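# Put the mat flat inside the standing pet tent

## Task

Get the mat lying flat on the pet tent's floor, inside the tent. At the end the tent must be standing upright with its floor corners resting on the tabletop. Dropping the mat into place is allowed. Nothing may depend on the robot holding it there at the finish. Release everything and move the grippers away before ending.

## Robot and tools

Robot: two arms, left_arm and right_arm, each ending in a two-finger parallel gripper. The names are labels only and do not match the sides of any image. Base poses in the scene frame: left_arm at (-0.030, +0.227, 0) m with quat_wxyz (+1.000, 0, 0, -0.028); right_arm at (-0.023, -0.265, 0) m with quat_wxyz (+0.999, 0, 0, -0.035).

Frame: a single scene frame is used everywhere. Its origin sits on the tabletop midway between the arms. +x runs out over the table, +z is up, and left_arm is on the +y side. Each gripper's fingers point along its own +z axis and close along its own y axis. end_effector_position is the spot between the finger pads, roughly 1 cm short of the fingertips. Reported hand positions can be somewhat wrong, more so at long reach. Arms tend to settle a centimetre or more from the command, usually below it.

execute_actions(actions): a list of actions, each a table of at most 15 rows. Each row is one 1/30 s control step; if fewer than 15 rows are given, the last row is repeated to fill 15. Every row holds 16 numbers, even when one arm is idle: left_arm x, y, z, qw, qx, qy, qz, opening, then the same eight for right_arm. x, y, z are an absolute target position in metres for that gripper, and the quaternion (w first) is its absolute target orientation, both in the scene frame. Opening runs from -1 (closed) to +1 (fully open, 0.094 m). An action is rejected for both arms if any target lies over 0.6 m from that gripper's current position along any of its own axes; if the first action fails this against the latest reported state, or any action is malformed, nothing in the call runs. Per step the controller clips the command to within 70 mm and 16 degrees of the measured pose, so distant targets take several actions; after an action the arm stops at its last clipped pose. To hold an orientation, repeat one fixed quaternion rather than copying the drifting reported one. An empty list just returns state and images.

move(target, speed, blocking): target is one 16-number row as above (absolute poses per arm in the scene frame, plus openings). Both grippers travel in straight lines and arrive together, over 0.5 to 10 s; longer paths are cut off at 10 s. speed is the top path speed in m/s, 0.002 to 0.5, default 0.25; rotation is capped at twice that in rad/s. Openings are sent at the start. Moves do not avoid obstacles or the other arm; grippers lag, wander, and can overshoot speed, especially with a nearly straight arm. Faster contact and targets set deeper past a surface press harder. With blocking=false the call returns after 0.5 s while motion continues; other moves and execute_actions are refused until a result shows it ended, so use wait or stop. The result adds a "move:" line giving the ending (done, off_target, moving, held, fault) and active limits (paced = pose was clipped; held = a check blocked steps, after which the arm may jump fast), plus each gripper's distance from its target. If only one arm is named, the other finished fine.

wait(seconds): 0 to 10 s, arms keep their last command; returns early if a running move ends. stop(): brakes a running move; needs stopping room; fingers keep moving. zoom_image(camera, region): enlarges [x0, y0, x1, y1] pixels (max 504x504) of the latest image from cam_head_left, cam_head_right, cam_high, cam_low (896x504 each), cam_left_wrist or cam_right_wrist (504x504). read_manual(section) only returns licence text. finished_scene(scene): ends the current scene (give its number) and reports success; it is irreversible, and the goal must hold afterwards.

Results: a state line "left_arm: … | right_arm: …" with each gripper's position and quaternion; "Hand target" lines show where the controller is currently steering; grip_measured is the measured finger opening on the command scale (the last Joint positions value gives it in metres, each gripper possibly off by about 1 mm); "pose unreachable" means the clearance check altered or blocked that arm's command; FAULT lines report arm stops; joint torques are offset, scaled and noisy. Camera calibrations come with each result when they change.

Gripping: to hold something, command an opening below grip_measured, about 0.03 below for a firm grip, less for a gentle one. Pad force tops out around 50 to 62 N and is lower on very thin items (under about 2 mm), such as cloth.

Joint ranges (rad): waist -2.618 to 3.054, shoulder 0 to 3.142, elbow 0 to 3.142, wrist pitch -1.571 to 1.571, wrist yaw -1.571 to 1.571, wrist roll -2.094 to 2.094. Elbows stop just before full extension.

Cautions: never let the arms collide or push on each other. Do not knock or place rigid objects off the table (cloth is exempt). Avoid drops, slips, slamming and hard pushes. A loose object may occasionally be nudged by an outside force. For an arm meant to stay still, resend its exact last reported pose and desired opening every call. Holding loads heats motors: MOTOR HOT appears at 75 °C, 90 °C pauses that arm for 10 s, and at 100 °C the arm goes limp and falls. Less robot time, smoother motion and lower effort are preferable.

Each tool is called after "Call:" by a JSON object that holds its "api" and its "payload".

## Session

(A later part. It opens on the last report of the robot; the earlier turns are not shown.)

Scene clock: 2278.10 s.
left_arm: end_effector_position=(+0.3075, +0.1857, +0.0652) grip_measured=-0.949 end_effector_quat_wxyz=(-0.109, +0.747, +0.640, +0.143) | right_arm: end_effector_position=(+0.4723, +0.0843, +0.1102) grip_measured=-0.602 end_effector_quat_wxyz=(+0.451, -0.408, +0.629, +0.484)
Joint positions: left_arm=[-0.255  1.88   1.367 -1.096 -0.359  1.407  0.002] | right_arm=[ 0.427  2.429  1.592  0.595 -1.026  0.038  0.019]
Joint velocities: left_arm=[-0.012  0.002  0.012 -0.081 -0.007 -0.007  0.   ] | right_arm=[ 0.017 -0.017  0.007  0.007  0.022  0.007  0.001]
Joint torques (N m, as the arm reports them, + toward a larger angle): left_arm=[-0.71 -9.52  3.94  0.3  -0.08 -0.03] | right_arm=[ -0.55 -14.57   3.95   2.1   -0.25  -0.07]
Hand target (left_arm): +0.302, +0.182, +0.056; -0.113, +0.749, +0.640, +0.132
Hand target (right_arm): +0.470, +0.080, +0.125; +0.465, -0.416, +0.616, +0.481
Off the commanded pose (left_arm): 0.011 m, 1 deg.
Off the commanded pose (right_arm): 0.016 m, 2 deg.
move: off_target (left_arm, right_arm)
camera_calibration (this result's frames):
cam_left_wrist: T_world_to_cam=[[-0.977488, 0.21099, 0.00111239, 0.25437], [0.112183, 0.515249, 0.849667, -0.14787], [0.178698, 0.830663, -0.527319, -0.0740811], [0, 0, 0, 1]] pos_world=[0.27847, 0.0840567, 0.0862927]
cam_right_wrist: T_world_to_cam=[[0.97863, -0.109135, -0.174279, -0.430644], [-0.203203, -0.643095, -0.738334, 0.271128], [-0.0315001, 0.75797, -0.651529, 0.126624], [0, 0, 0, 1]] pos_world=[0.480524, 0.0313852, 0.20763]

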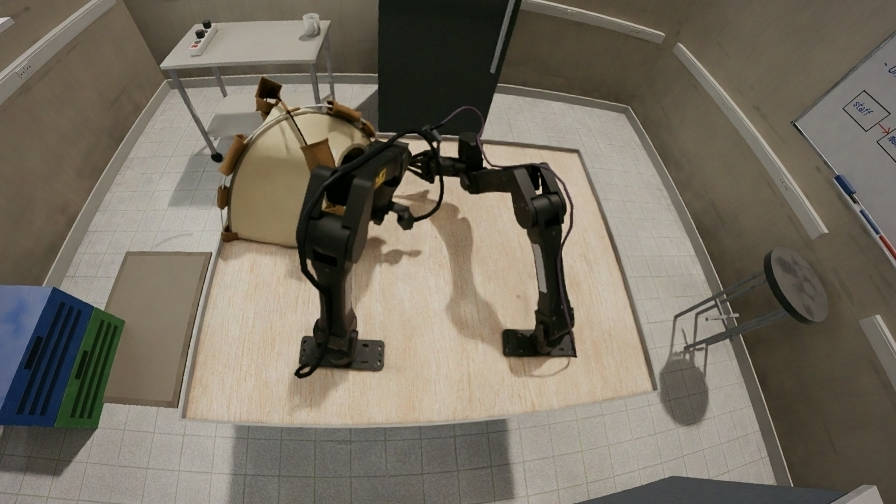

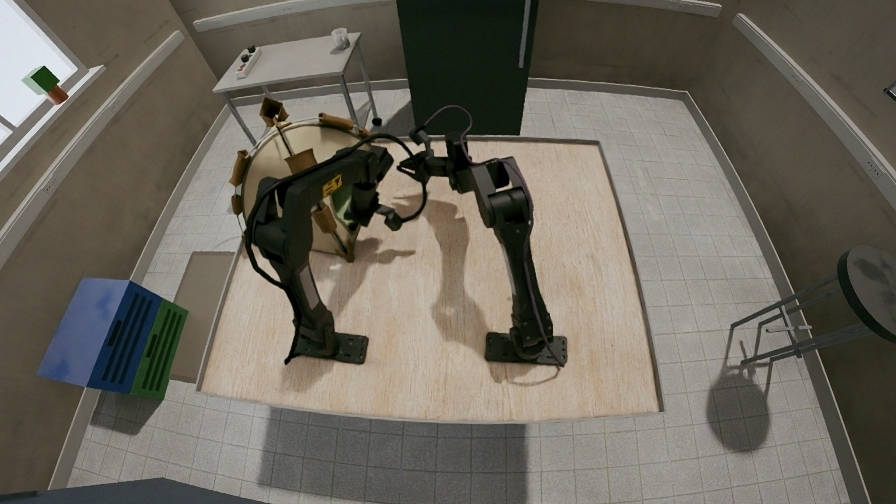

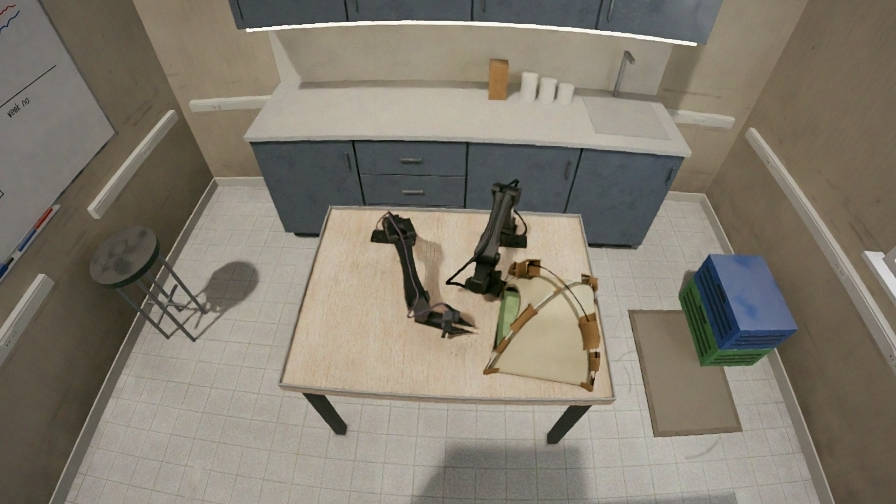

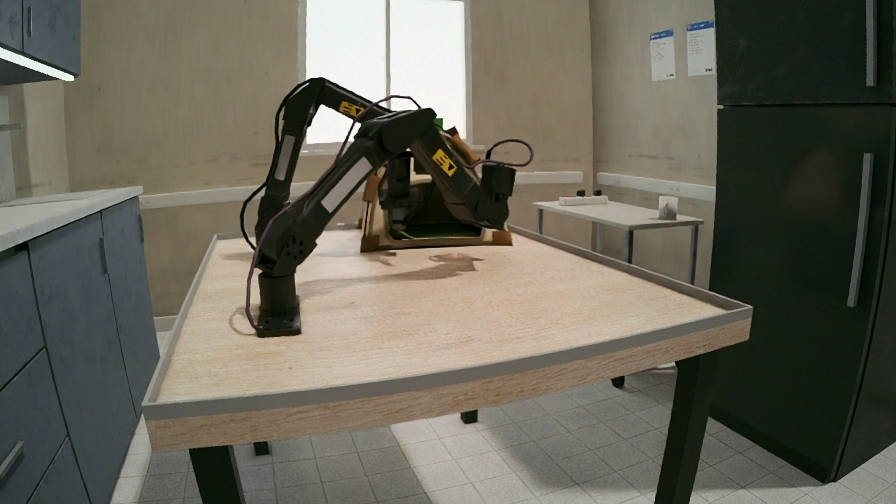

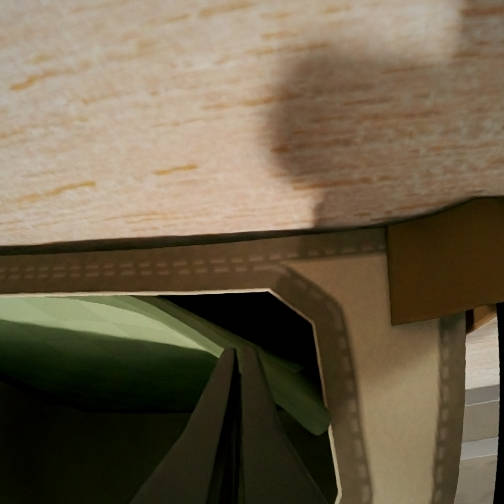

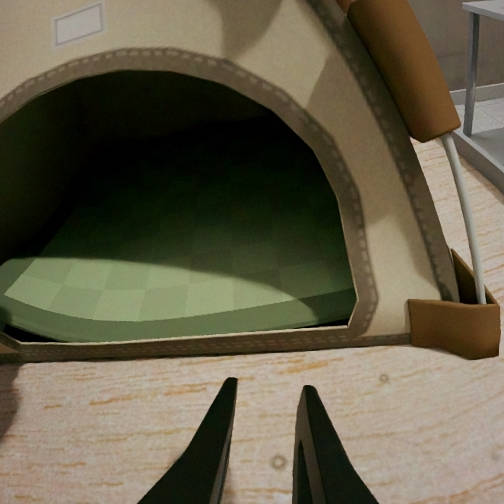

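Call:
{"api": "move", "payload": {"target": [0.296,0.182,0.040,-0.1127,0.7489,0.6395,0.1320,-0.95, 0.470,0.080,0.125,0.4648,-0.4155,0.6161,0.4813,-0.6], "speed": 0.04}}

Scene clock: 2280.73 s.
left_arm: end_effector_position=(+0.3017, +0.1858, +0.0490) grip_measured=-0.949 end_effector_quat_wxyz=(-0.110, +0.747, +0.640, +0.142) | right_arm: end_effector_position=(+0.4723, +0.0843, +0.1103) grip_measured=-0.602 end_effector_quat_wxyz=(+0.451, -0.408, +0.629, +0.484)
Joint positions: left_arm=[-0.26   1.88   1.299 -1.032 -0.359  1.4    0.002] | right_arm=[ 0.427  2.429  1.592  0.595 -1.026  0.038  0.019]
Joint velocities: left_arm=[-0.017  0.007  0.007 -0.022 -0.066 -0.051 -0.001] | right_arm=[-0.012  0.017 -0.002 -0.007  0.007 -0.066 -0.   ]
Joint torques (N m, as the arm reports them, + toward a larger angle): left_arm=[-0.7  -9.5   3.91  0.28 -0.11 -0.07] | right_arm=[ -0.57 -14.56   3.93   2.1   -0.25  -0.08]
Hand target (left_arm): +0.296, +0.182, +0.040; -0.113, +0.749, +0.639, +0.132
Hand target (right_arm): +0.470, +0.080, +0.125; +0.465, -0.416, +0.616, +0.481
Off the commanded pose (left_arm): 0.011 m, 1 deg.
Off the commanded pose (right_arm): 0.015 m, 2 deg.
move: off_target (left_arm, right_arm)
camera_calibration (this result's frames):
cam_left_wrist: T_world_to_cam=[[-0.977794, 0.209557, 0.00210355, 0.24892], [0.112188, 0.514939, 0.849854, -0.133491], [0.17701, 0.831218, -0.527014, -0.0813307], [0, 0, 0, 1]] pos_world=[0.272765, 0.0841803, 0.0700617]
cam_right_wrist: T_world_to_cam=[[0.978692, -0.109112, -0.173944, -0.430715], [-0.202939, -0.642997, -0.738492, 0.271063], [-0.0312673, 0.758057, -0.651439, 0.126533], [0, 0, 0, 1]] pos_world=[0.480503, 0.0313774, 0.207686]

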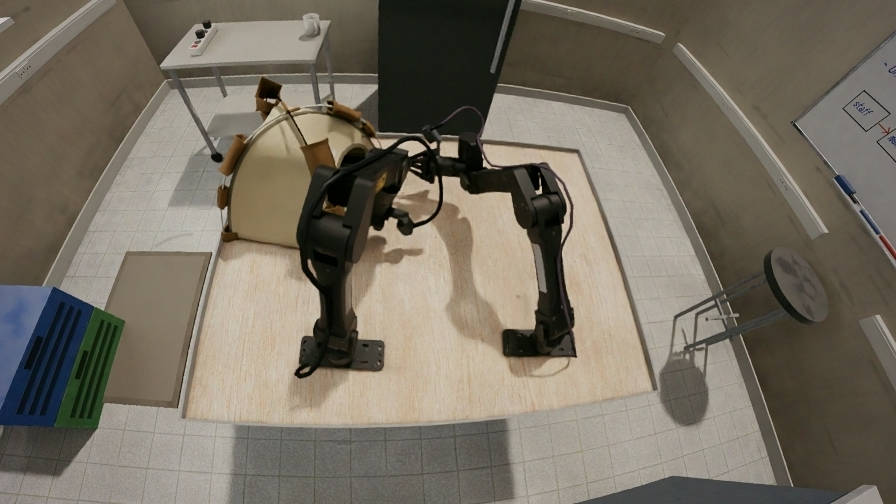

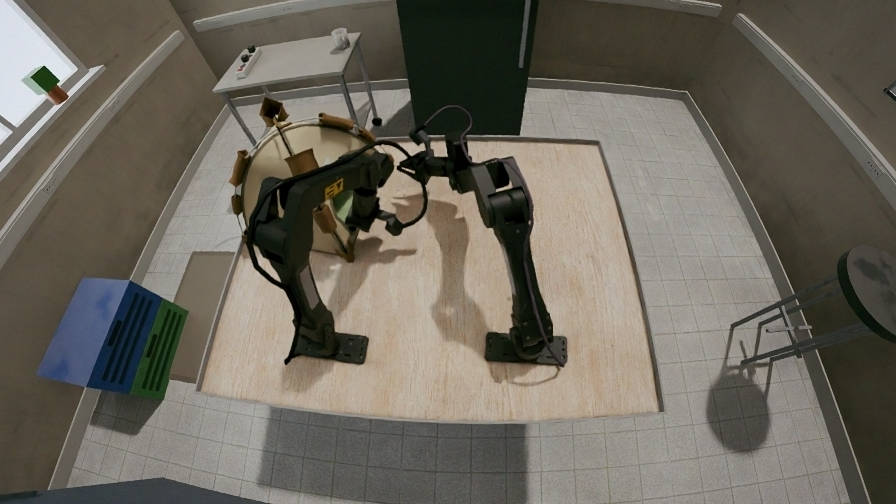

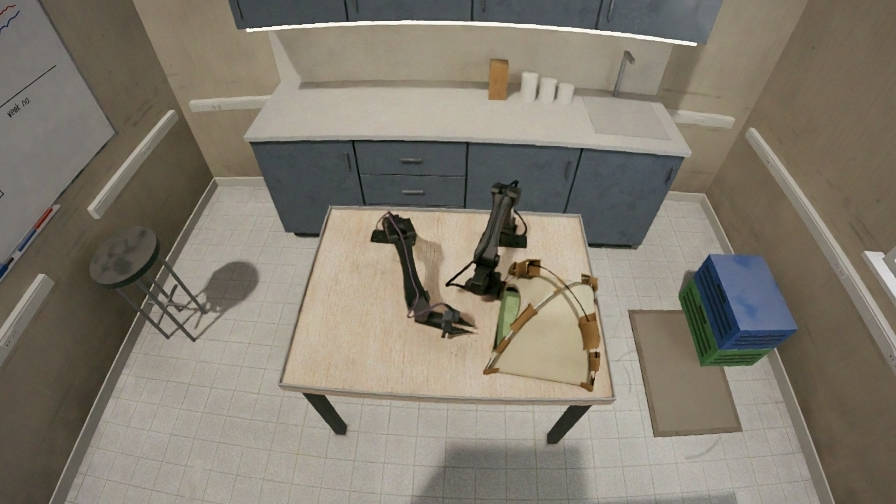

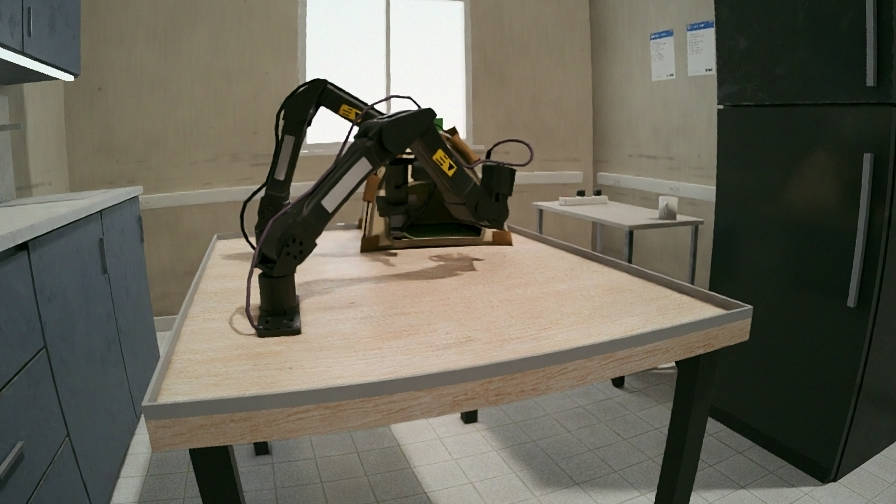

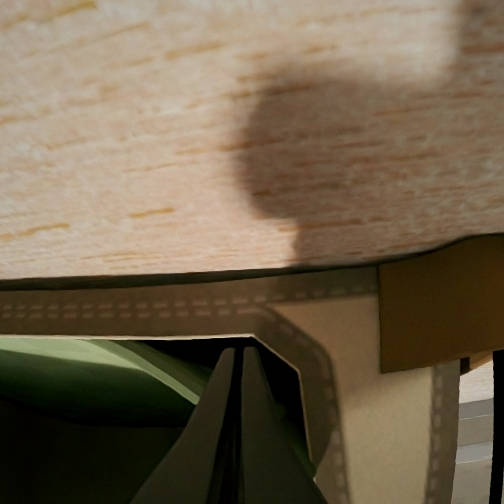

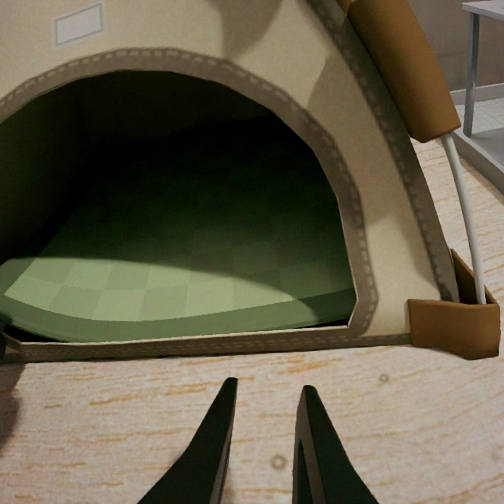

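Call:
{"api": "move", "payload": {"target": [0.304,0.215,0.046,-0.1127,0.7489,0.6395,0.1320,-0.95, 0.470,0.080,0.125,0.4648,-0.4155,0.6161,0.4813,-0.6], "speed": 0.03}}

Scene clock: 2286.97 s.
left_arm: end_effector_position=(+0.3078, +0.2125, +0.0488) grip_measured=-0.949 end_effector_quat_wxyz=(-0.115, +0.748, +0.640, +0.137) | right_arm: end_effector_position=(+0.4723, +0.0843, +0.1103) grip_measured=-0.602 end_effector_quat_wxyz=(+0.451, -0.408, +0.629, +0.484)
Joint positions: left_arm=[-0.177  1.88   1.299 -1.015 -0.358  1.489  0.002] | right_arm=[ 0.427  2.429  1.592  0.595 -1.026  0.038  0.019]
Joint velocities: left_arm=[ 0.012 -0.002  0.012  0.037  0.037 -0.037 -0.   ] | right_arm=[-0.012 -0.002 -0.002  0.066 -0.022  0.007 -0.001]
Joint torques (N m, as the arm reports them, + toward a larger angle): left_arm=[  0.75 -11.1    3.73   0.33  -0.11   0.12] | right_arm=[ -0.56 -14.57   3.94   2.11  -0.25  -0.08]
Hand target (left_arm): +0.303, +0.215, +0.046; -0.114, +0.749, +0.639, +0.131
Hand target (right_arm): +0.470, +0.080, +0.125; +0.465, -0.416, +0.616, +0.481
Off the commanded pose (left_arm): 0.005 m, 1 deg.
Off the commanded pose (right_arm): 0.015 m, 2 deg.
move: off_target (right_arm)
camera_calibration (this result's frames):
cam_left_wrist: T_world_to_cam=[[-0.977654, 0.209558, 0.0166848, 0.248589], [0.124696, 0.514181, 0.848569, -0.151423], [0.169246, 0.831687, -0.528822, -0.102321], [0, 0, 0, 1]] pos_world=[0.279233, 0.110864, 0.0702353]
cam_right_wrist: T_world_to_cam=[[0.978692, -0.109112, -0.173944, -0.430715], [-0.202939, -0.642997, -0.738492, 0.271063], [-0.0312673, 0.758057, -0.651439, 0.126533], [0, 0, 0, 1]] pos_world=[0.480503, 0.0313774, 0.207686]

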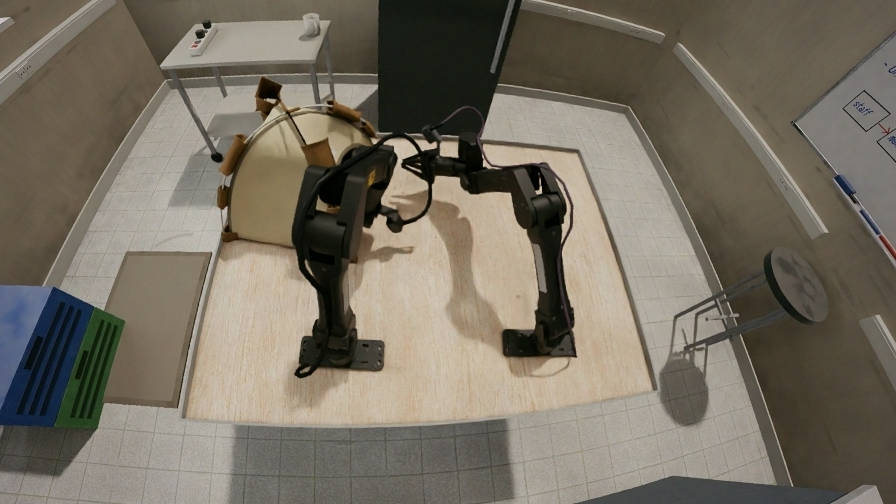

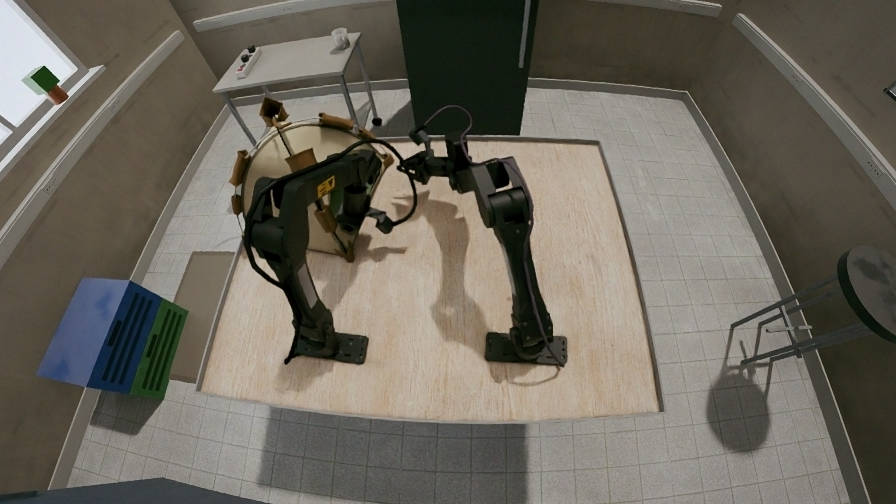

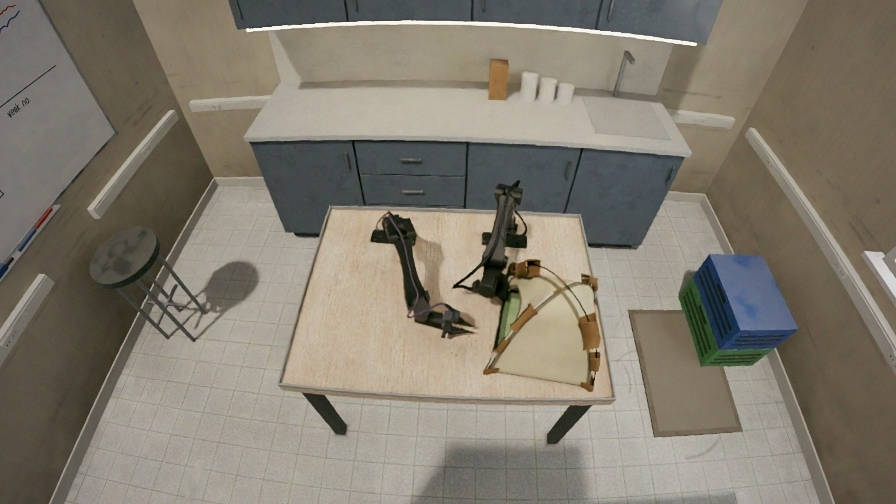

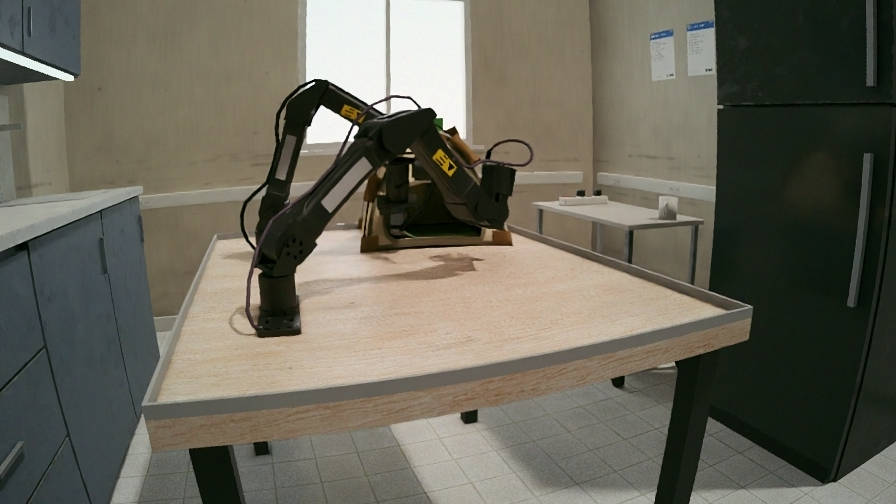

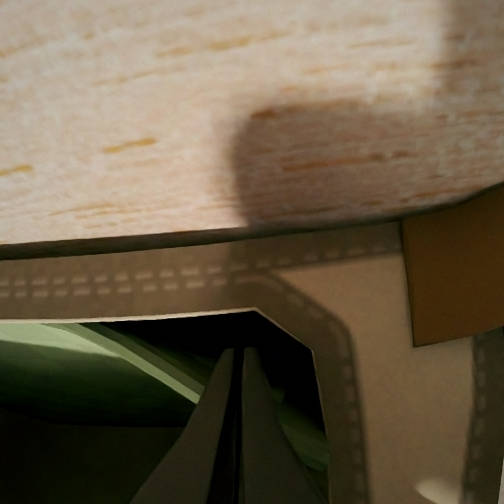

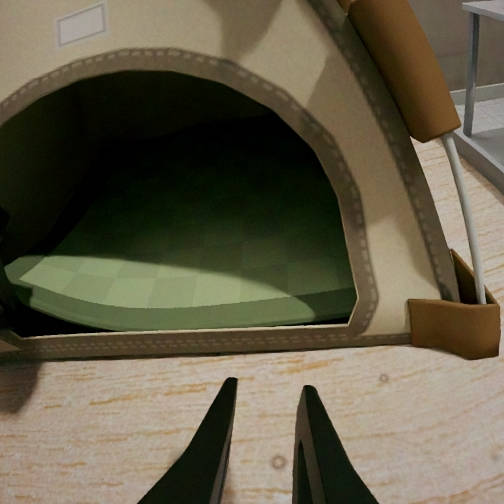

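Call:
{"api": "move", "payload": {"target": [0.300,0.175,0.050,-0.1127,0.7489,0.6395,0.1320,-0.95, 0.470,0.080,0.125,0.4648,-0.4155,0.6161,0.4813,-0.6], "speed": 0.04}}

Scene clock: 2291.27 s.
left_arm: end_effector_position=(+0.2983, +0.1809, +0.0490) grip_measured=-0.949 end_effector_quat_wxyz=(-0.112, +0.749, +0.638, +0.140) | right_arm: end_effector_position=(+0.4723, +0.0843, +0.1103) grip_measured=-0.602 end_effector_quat_wxyz=(+0.451, -0.408, +0.629, +0.484)
Joint positions: left_arm=[-0.277  1.88   1.299 -1.043 -0.357  1.387  0.002] | right_arm=[ 0.427  2.429  1.592  0.595 -1.026  0.038  0.019]
Joint velocities: left_arm=[ 0.012  0.002  0.017  0.081 -0.022 -0.051  0.   ] | right_arm=[-0.022 -0.002  0.012  0.022  0.051  0.037  0.   ]
Joint torques (N m, as the arm reports them, + toward a larger angle): left_arm=[-0.53 -8.6   8.91 -0.07 -0.09 -0.06] | right_arm=[ -0.57 -14.58   3.93   2.09  -0.25  -0.06]
Hand target (left_arm): +0.301, +0.175, +0.050; -0.111, +0.749, +0.639, +0.133
Hand target (right_arm): +0.470, +0.080, +0.125; +0.465, -0.416, +0.616, +0.481
Off the commanded pose (left_arm): 0.006 m, 1 deg.
Off the commanded pose (right_arm): 0.015 m, 2 deg.
move: off_target (right_arm)
camera_calibration (this result's frames):
cam_left_wrist: T_world_to_cam=[[-0.976786, 0.214024, 0.00906567, 0.24518], [0.120357, 0.513305, 0.849725, -0.132745], [0.177208, 0.831091, -0.527149, -0.0766581], [0, 0, 0, 1]] pos_world=[0.26905, 0.0793739, 0.0701639]
cam_right_wrist: T_world_to_cam=[[0.978692, -0.109112, -0.173944, -0.430715], [-0.202939, -0.642997, -0.738492, 0.271063], [-0.0312673, 0.758057, -0.651439, 0.126533], [0, 0, 0, 1]] pos_world=[0.480503, 0.0313774, 0.207686]

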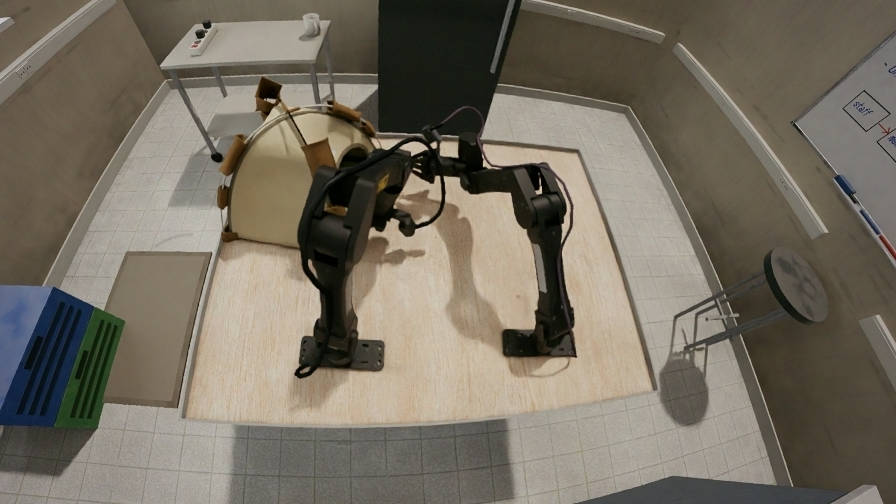

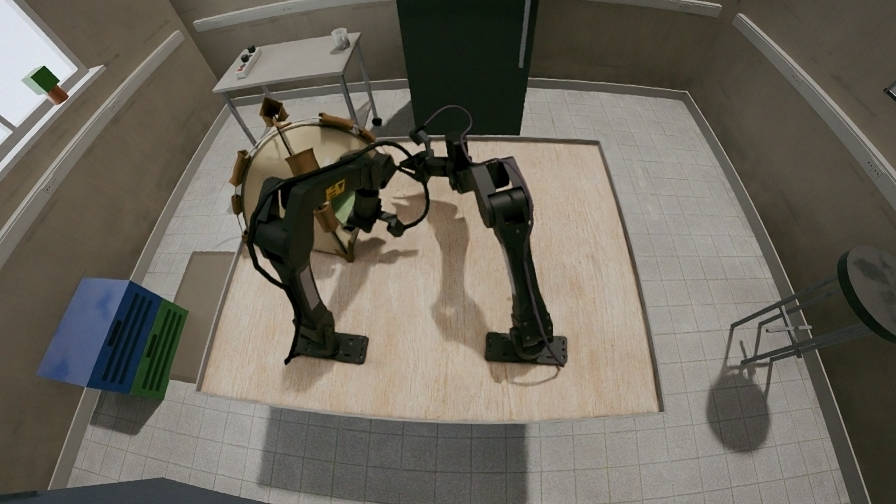

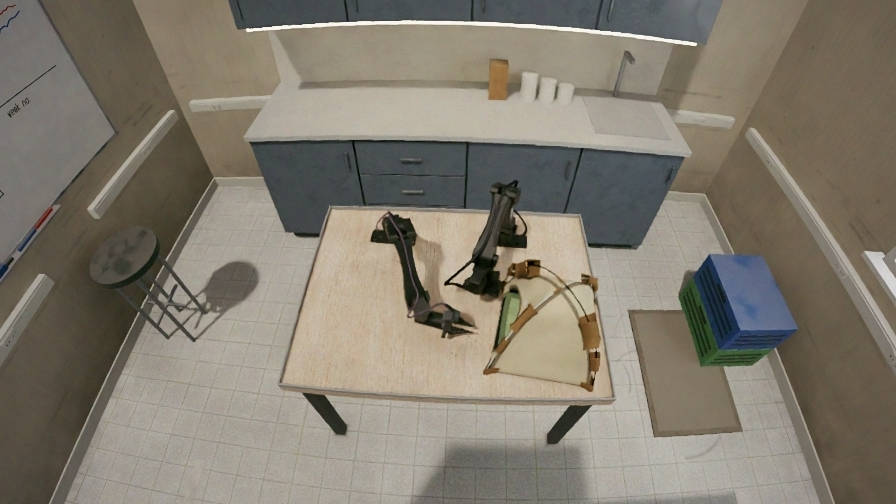

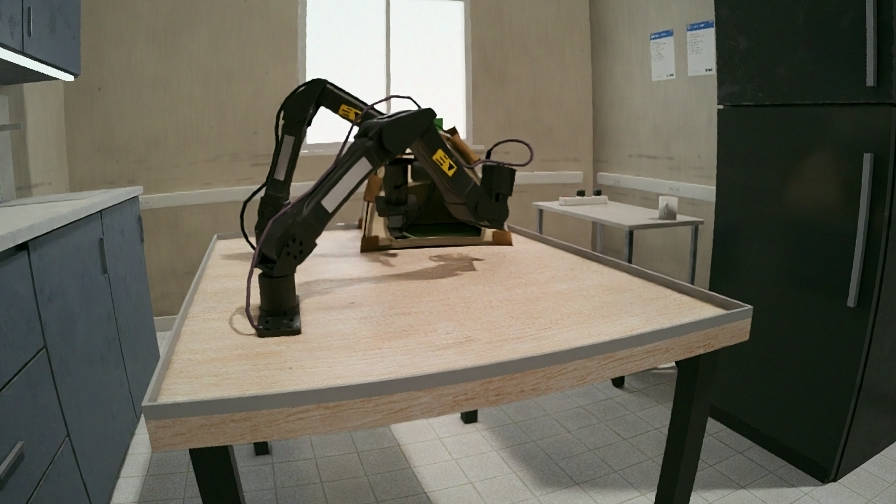

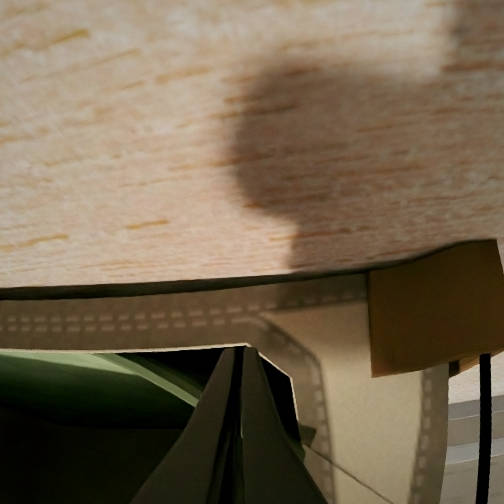

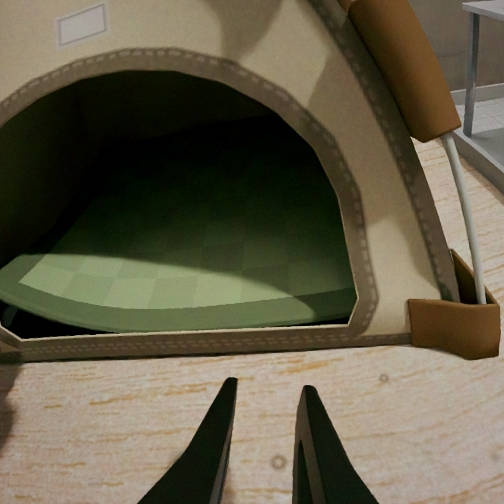

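Call:
{"api": "move", "payload": {"target": [0.308,0.190,0.095,-0.1127,0.7489,0.6395,0.1320,-0.95, 0.470,0.080,0.125,0.4648,-0.4155,0.6161,0.4813,-0.6], "speed": 0.06}}

Scene clock: 2295.60 s.
left_arm: end_effector_position=(+0.3070, +0.1893, +0.0854) grip_measured=-0.949 end_effector_quat_wxyz=(-0.120, +0.749, +0.637, +0.134) | right_arm: end_effector_position=(+0.4723, +0.0843, +0.1103) grip_measured=-0.602 end_effector_quat_wxyz=(+0.451, -0.408, +0.629, +0.484)
Joint positions: left_arm=[-0.244  1.88   1.448 -1.201 -0.357  1.42   0.002] | right_arm=[ 0.427  2.429  1.592  0.595 -1.026  0.038  0.019]
Joint velocities: left_arm=[-0.022  0.002 -0.017 -0.007 -0.037 -0.066  0.   ] | right_arm=[ 0.002 -0.012  0.002  0.051  0.022 -0.066 -0.   ]
Joint torques (N m, as the arm reports them, + toward a larger angle): left_arm=[  0.78 -11.27   8.17  -0.1   -0.13   0.1 ] | right_arm=[ -0.57 -14.56   3.96   2.09  -0.25  -0.07]
Hand target (left_arm): +0.308, +0.190, +0.095; -0.113, +0.749, +0.639, +0.132
Hand target (right_arm): +0.470, +0.080, +0.125; +0.465, -0.416, +0.616, +0.481
Off the commanded pose (left_arm): 0.010 m, 1 deg.
Off the commanded pose (right_arm): 0.015 m, 2 deg.
move: off_target (right_arm)
camera_calibration (this result's frames):
cam_left_wrist: T_world_to_cam=[[-0.976776, 0.212237, 0.0293801, 0.250242], [0.13628, 0.509596, 0.849553, -0.173183], [0.165335, 0.833827, -0.526685, -0.0628887], [0, 0, 0, 1]] pos_world=[0.278429, 0.0875809, 0.106653]
cam_right_wrist: T_world_to_cam=[[0.978692, -0.109112, -0.173944, -0.430715], [-0.202939, -0.642997, -0.738492, 0.271063], [-0.0312673, 0.758057, -0.651439, 0.126533], [0, 0, 0, 1]] pos_world=[0.480503, 0.0313774, 0.207686]

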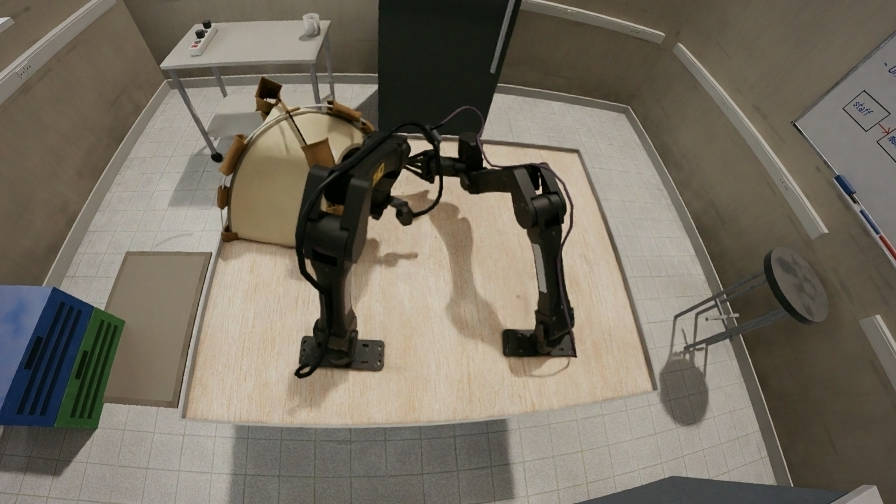

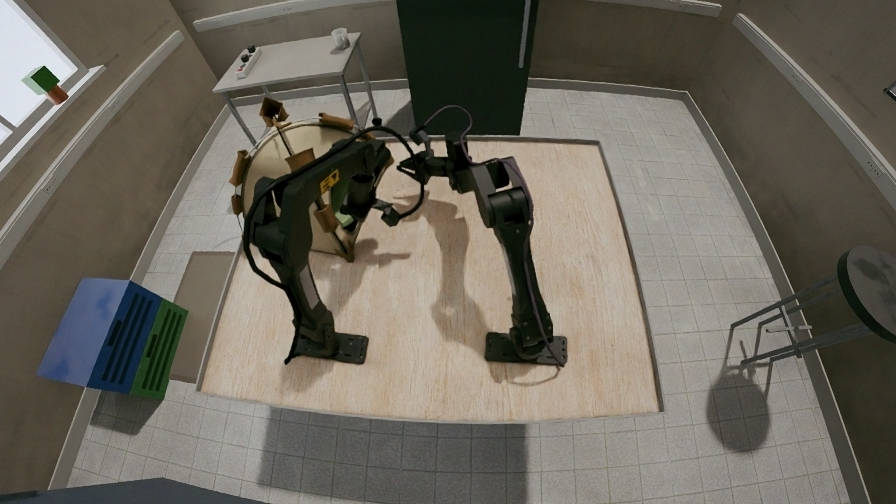

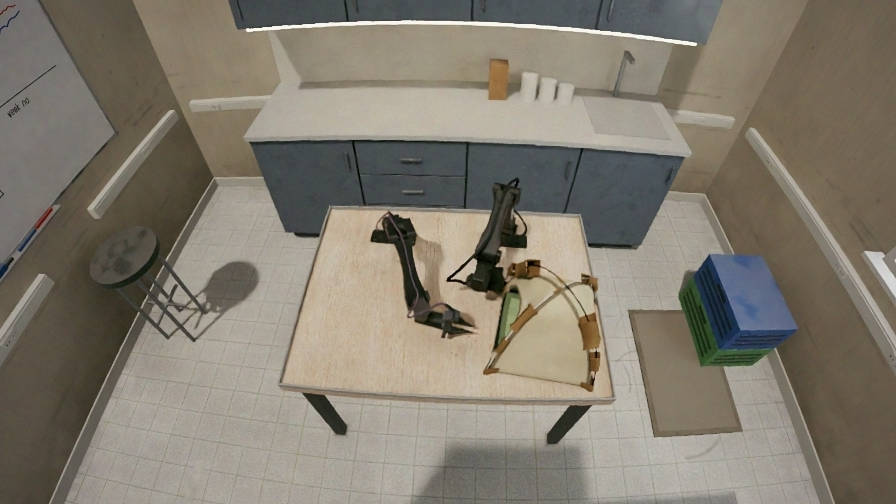

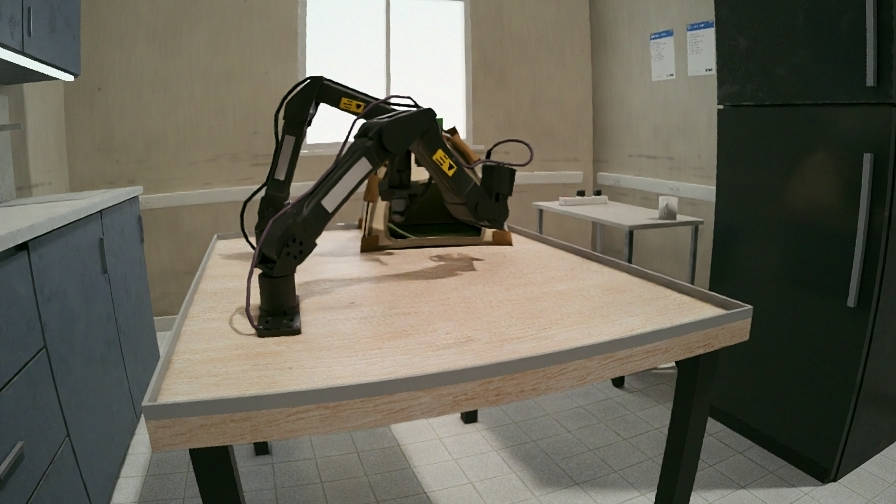

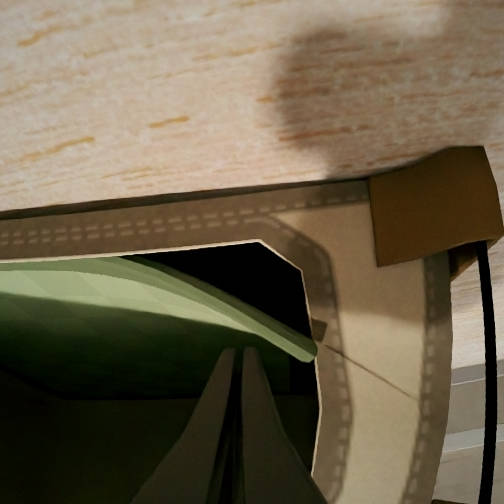

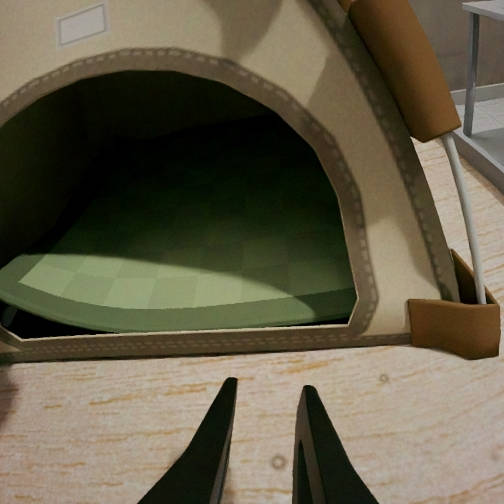

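Call:
{"api": "move", "payload": {"target": [0.304,0.234,0.082,-0.1784,0.6555,0.7154,0.1634,-0.95, 0.470,0.080,0.125,0.4648,-0.4155,0.6161,0.4813,-0.6], "speed": 0.05}}

Scene clock: 2320.33 s.
left_arm: end_effector_position=(+0.3017, +0.2293, +0.0823) grip_measured=-0.949 end_effector_quat_wxyz=(-0.168, +0.662, +0.712, +0.163) | right_arm: end_effector_position=(+0.4723, +0.0843, +0.1103) grip_measured=-0.602 end_effector_quat_wxyz=(+0.451, -0.408, +0.629, +0.484)
Joint positions: left_arm=[-0.178  1.915  1.448 -1.246 -0.452  1.232  0.002] | right_arm=[ 0.427  2.429  1.592  0.595 -1.026  0.038  0.019]
Joint velocities: left_arm=[0.002 0.002 0.012 0.037 0.007 0.022 0.002] | right_arm=[-0.022 -0.002  0.017 -0.022  0.037 -0.007 -0.   ]
Joint torques (N m, as the arm reports them, + toward a larger angle): left_arm=[ 0.86 -8.77  7.98 -0.23 -0.38 -0.06] | right_arm=[ -0.58 -14.56   3.93   2.1   -0.25  -0.07]
Hand target (left_arm): +0.303, +0.234, +0.082; -0.178, +0.656, +0.715, +0.164
Hand target (right_arm): +0.470, +0.080, +0.125; +0.465, -0.416, +0.616, +0.481
Off the commanded pose (left_arm): 0.005 m, 2 deg.
Off the commanded pose (right_arm): 0.015 m, 2 deg.
move: off_target (right_arm)
camera_calibration (this result's frames):
cam_left_wrist: T_world_to_cam=[[-0.999708, -0.0179025, 0.0162105, 0.297374], [0.00693868, 0.430006, 0.902799, -0.137328], [-0.023133, 0.902648, -0.429757, -0.0639514], [0, 0, 0, 1]] pos_world=[0.29676, 0.122101, 0.0916757]
cam_right_wrist: T_world_to_cam=[[0.978692, -0.109112, -0.173944, -0.430715], [-0.202939, -0.642997, -0.738492, 0.271063], [-0.0312673, 0.758057, -0.651439, 0.126533], [0, 0, 0, 1]] pos_world=[0.480503, 0.0313774, 0.207686]

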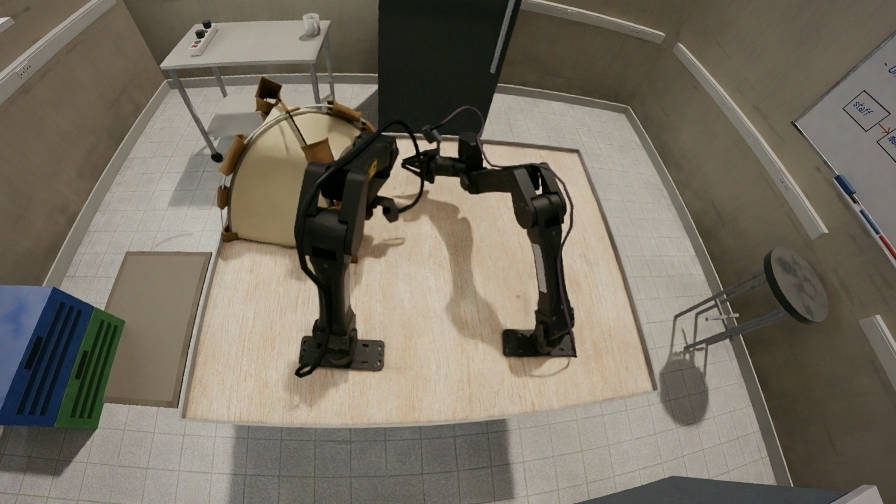

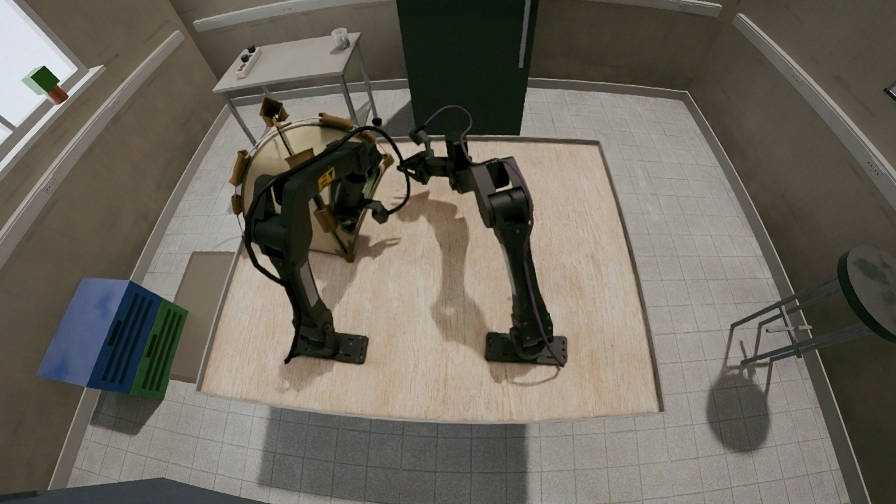

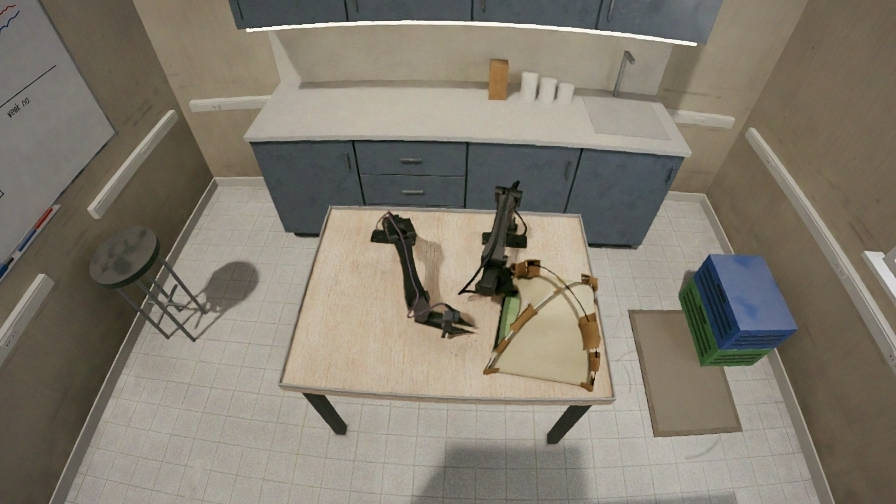

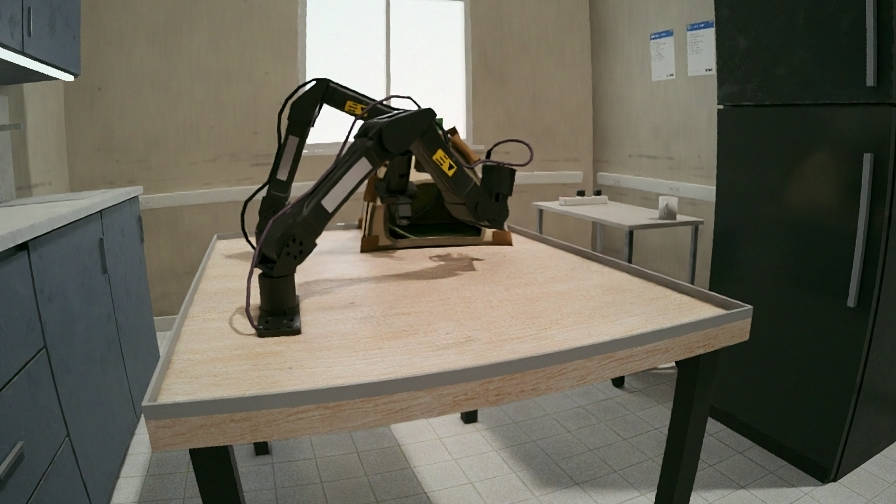

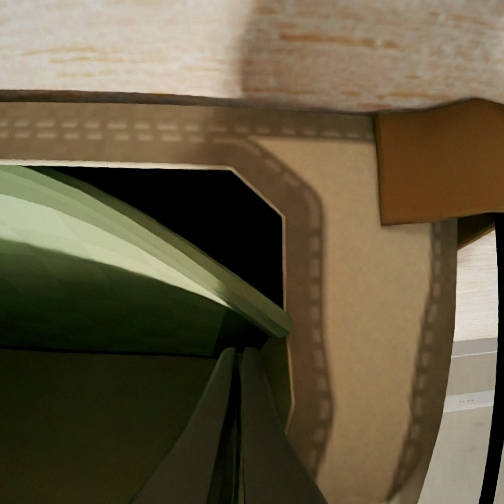

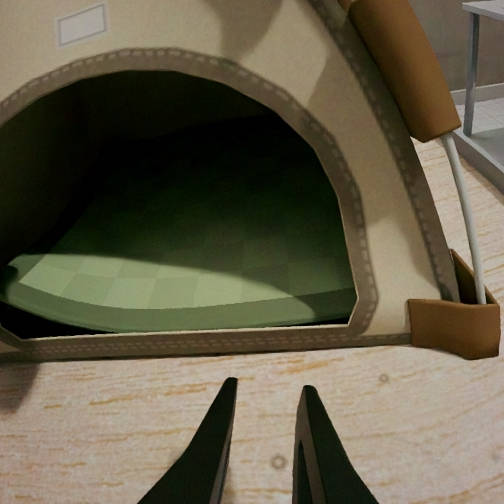

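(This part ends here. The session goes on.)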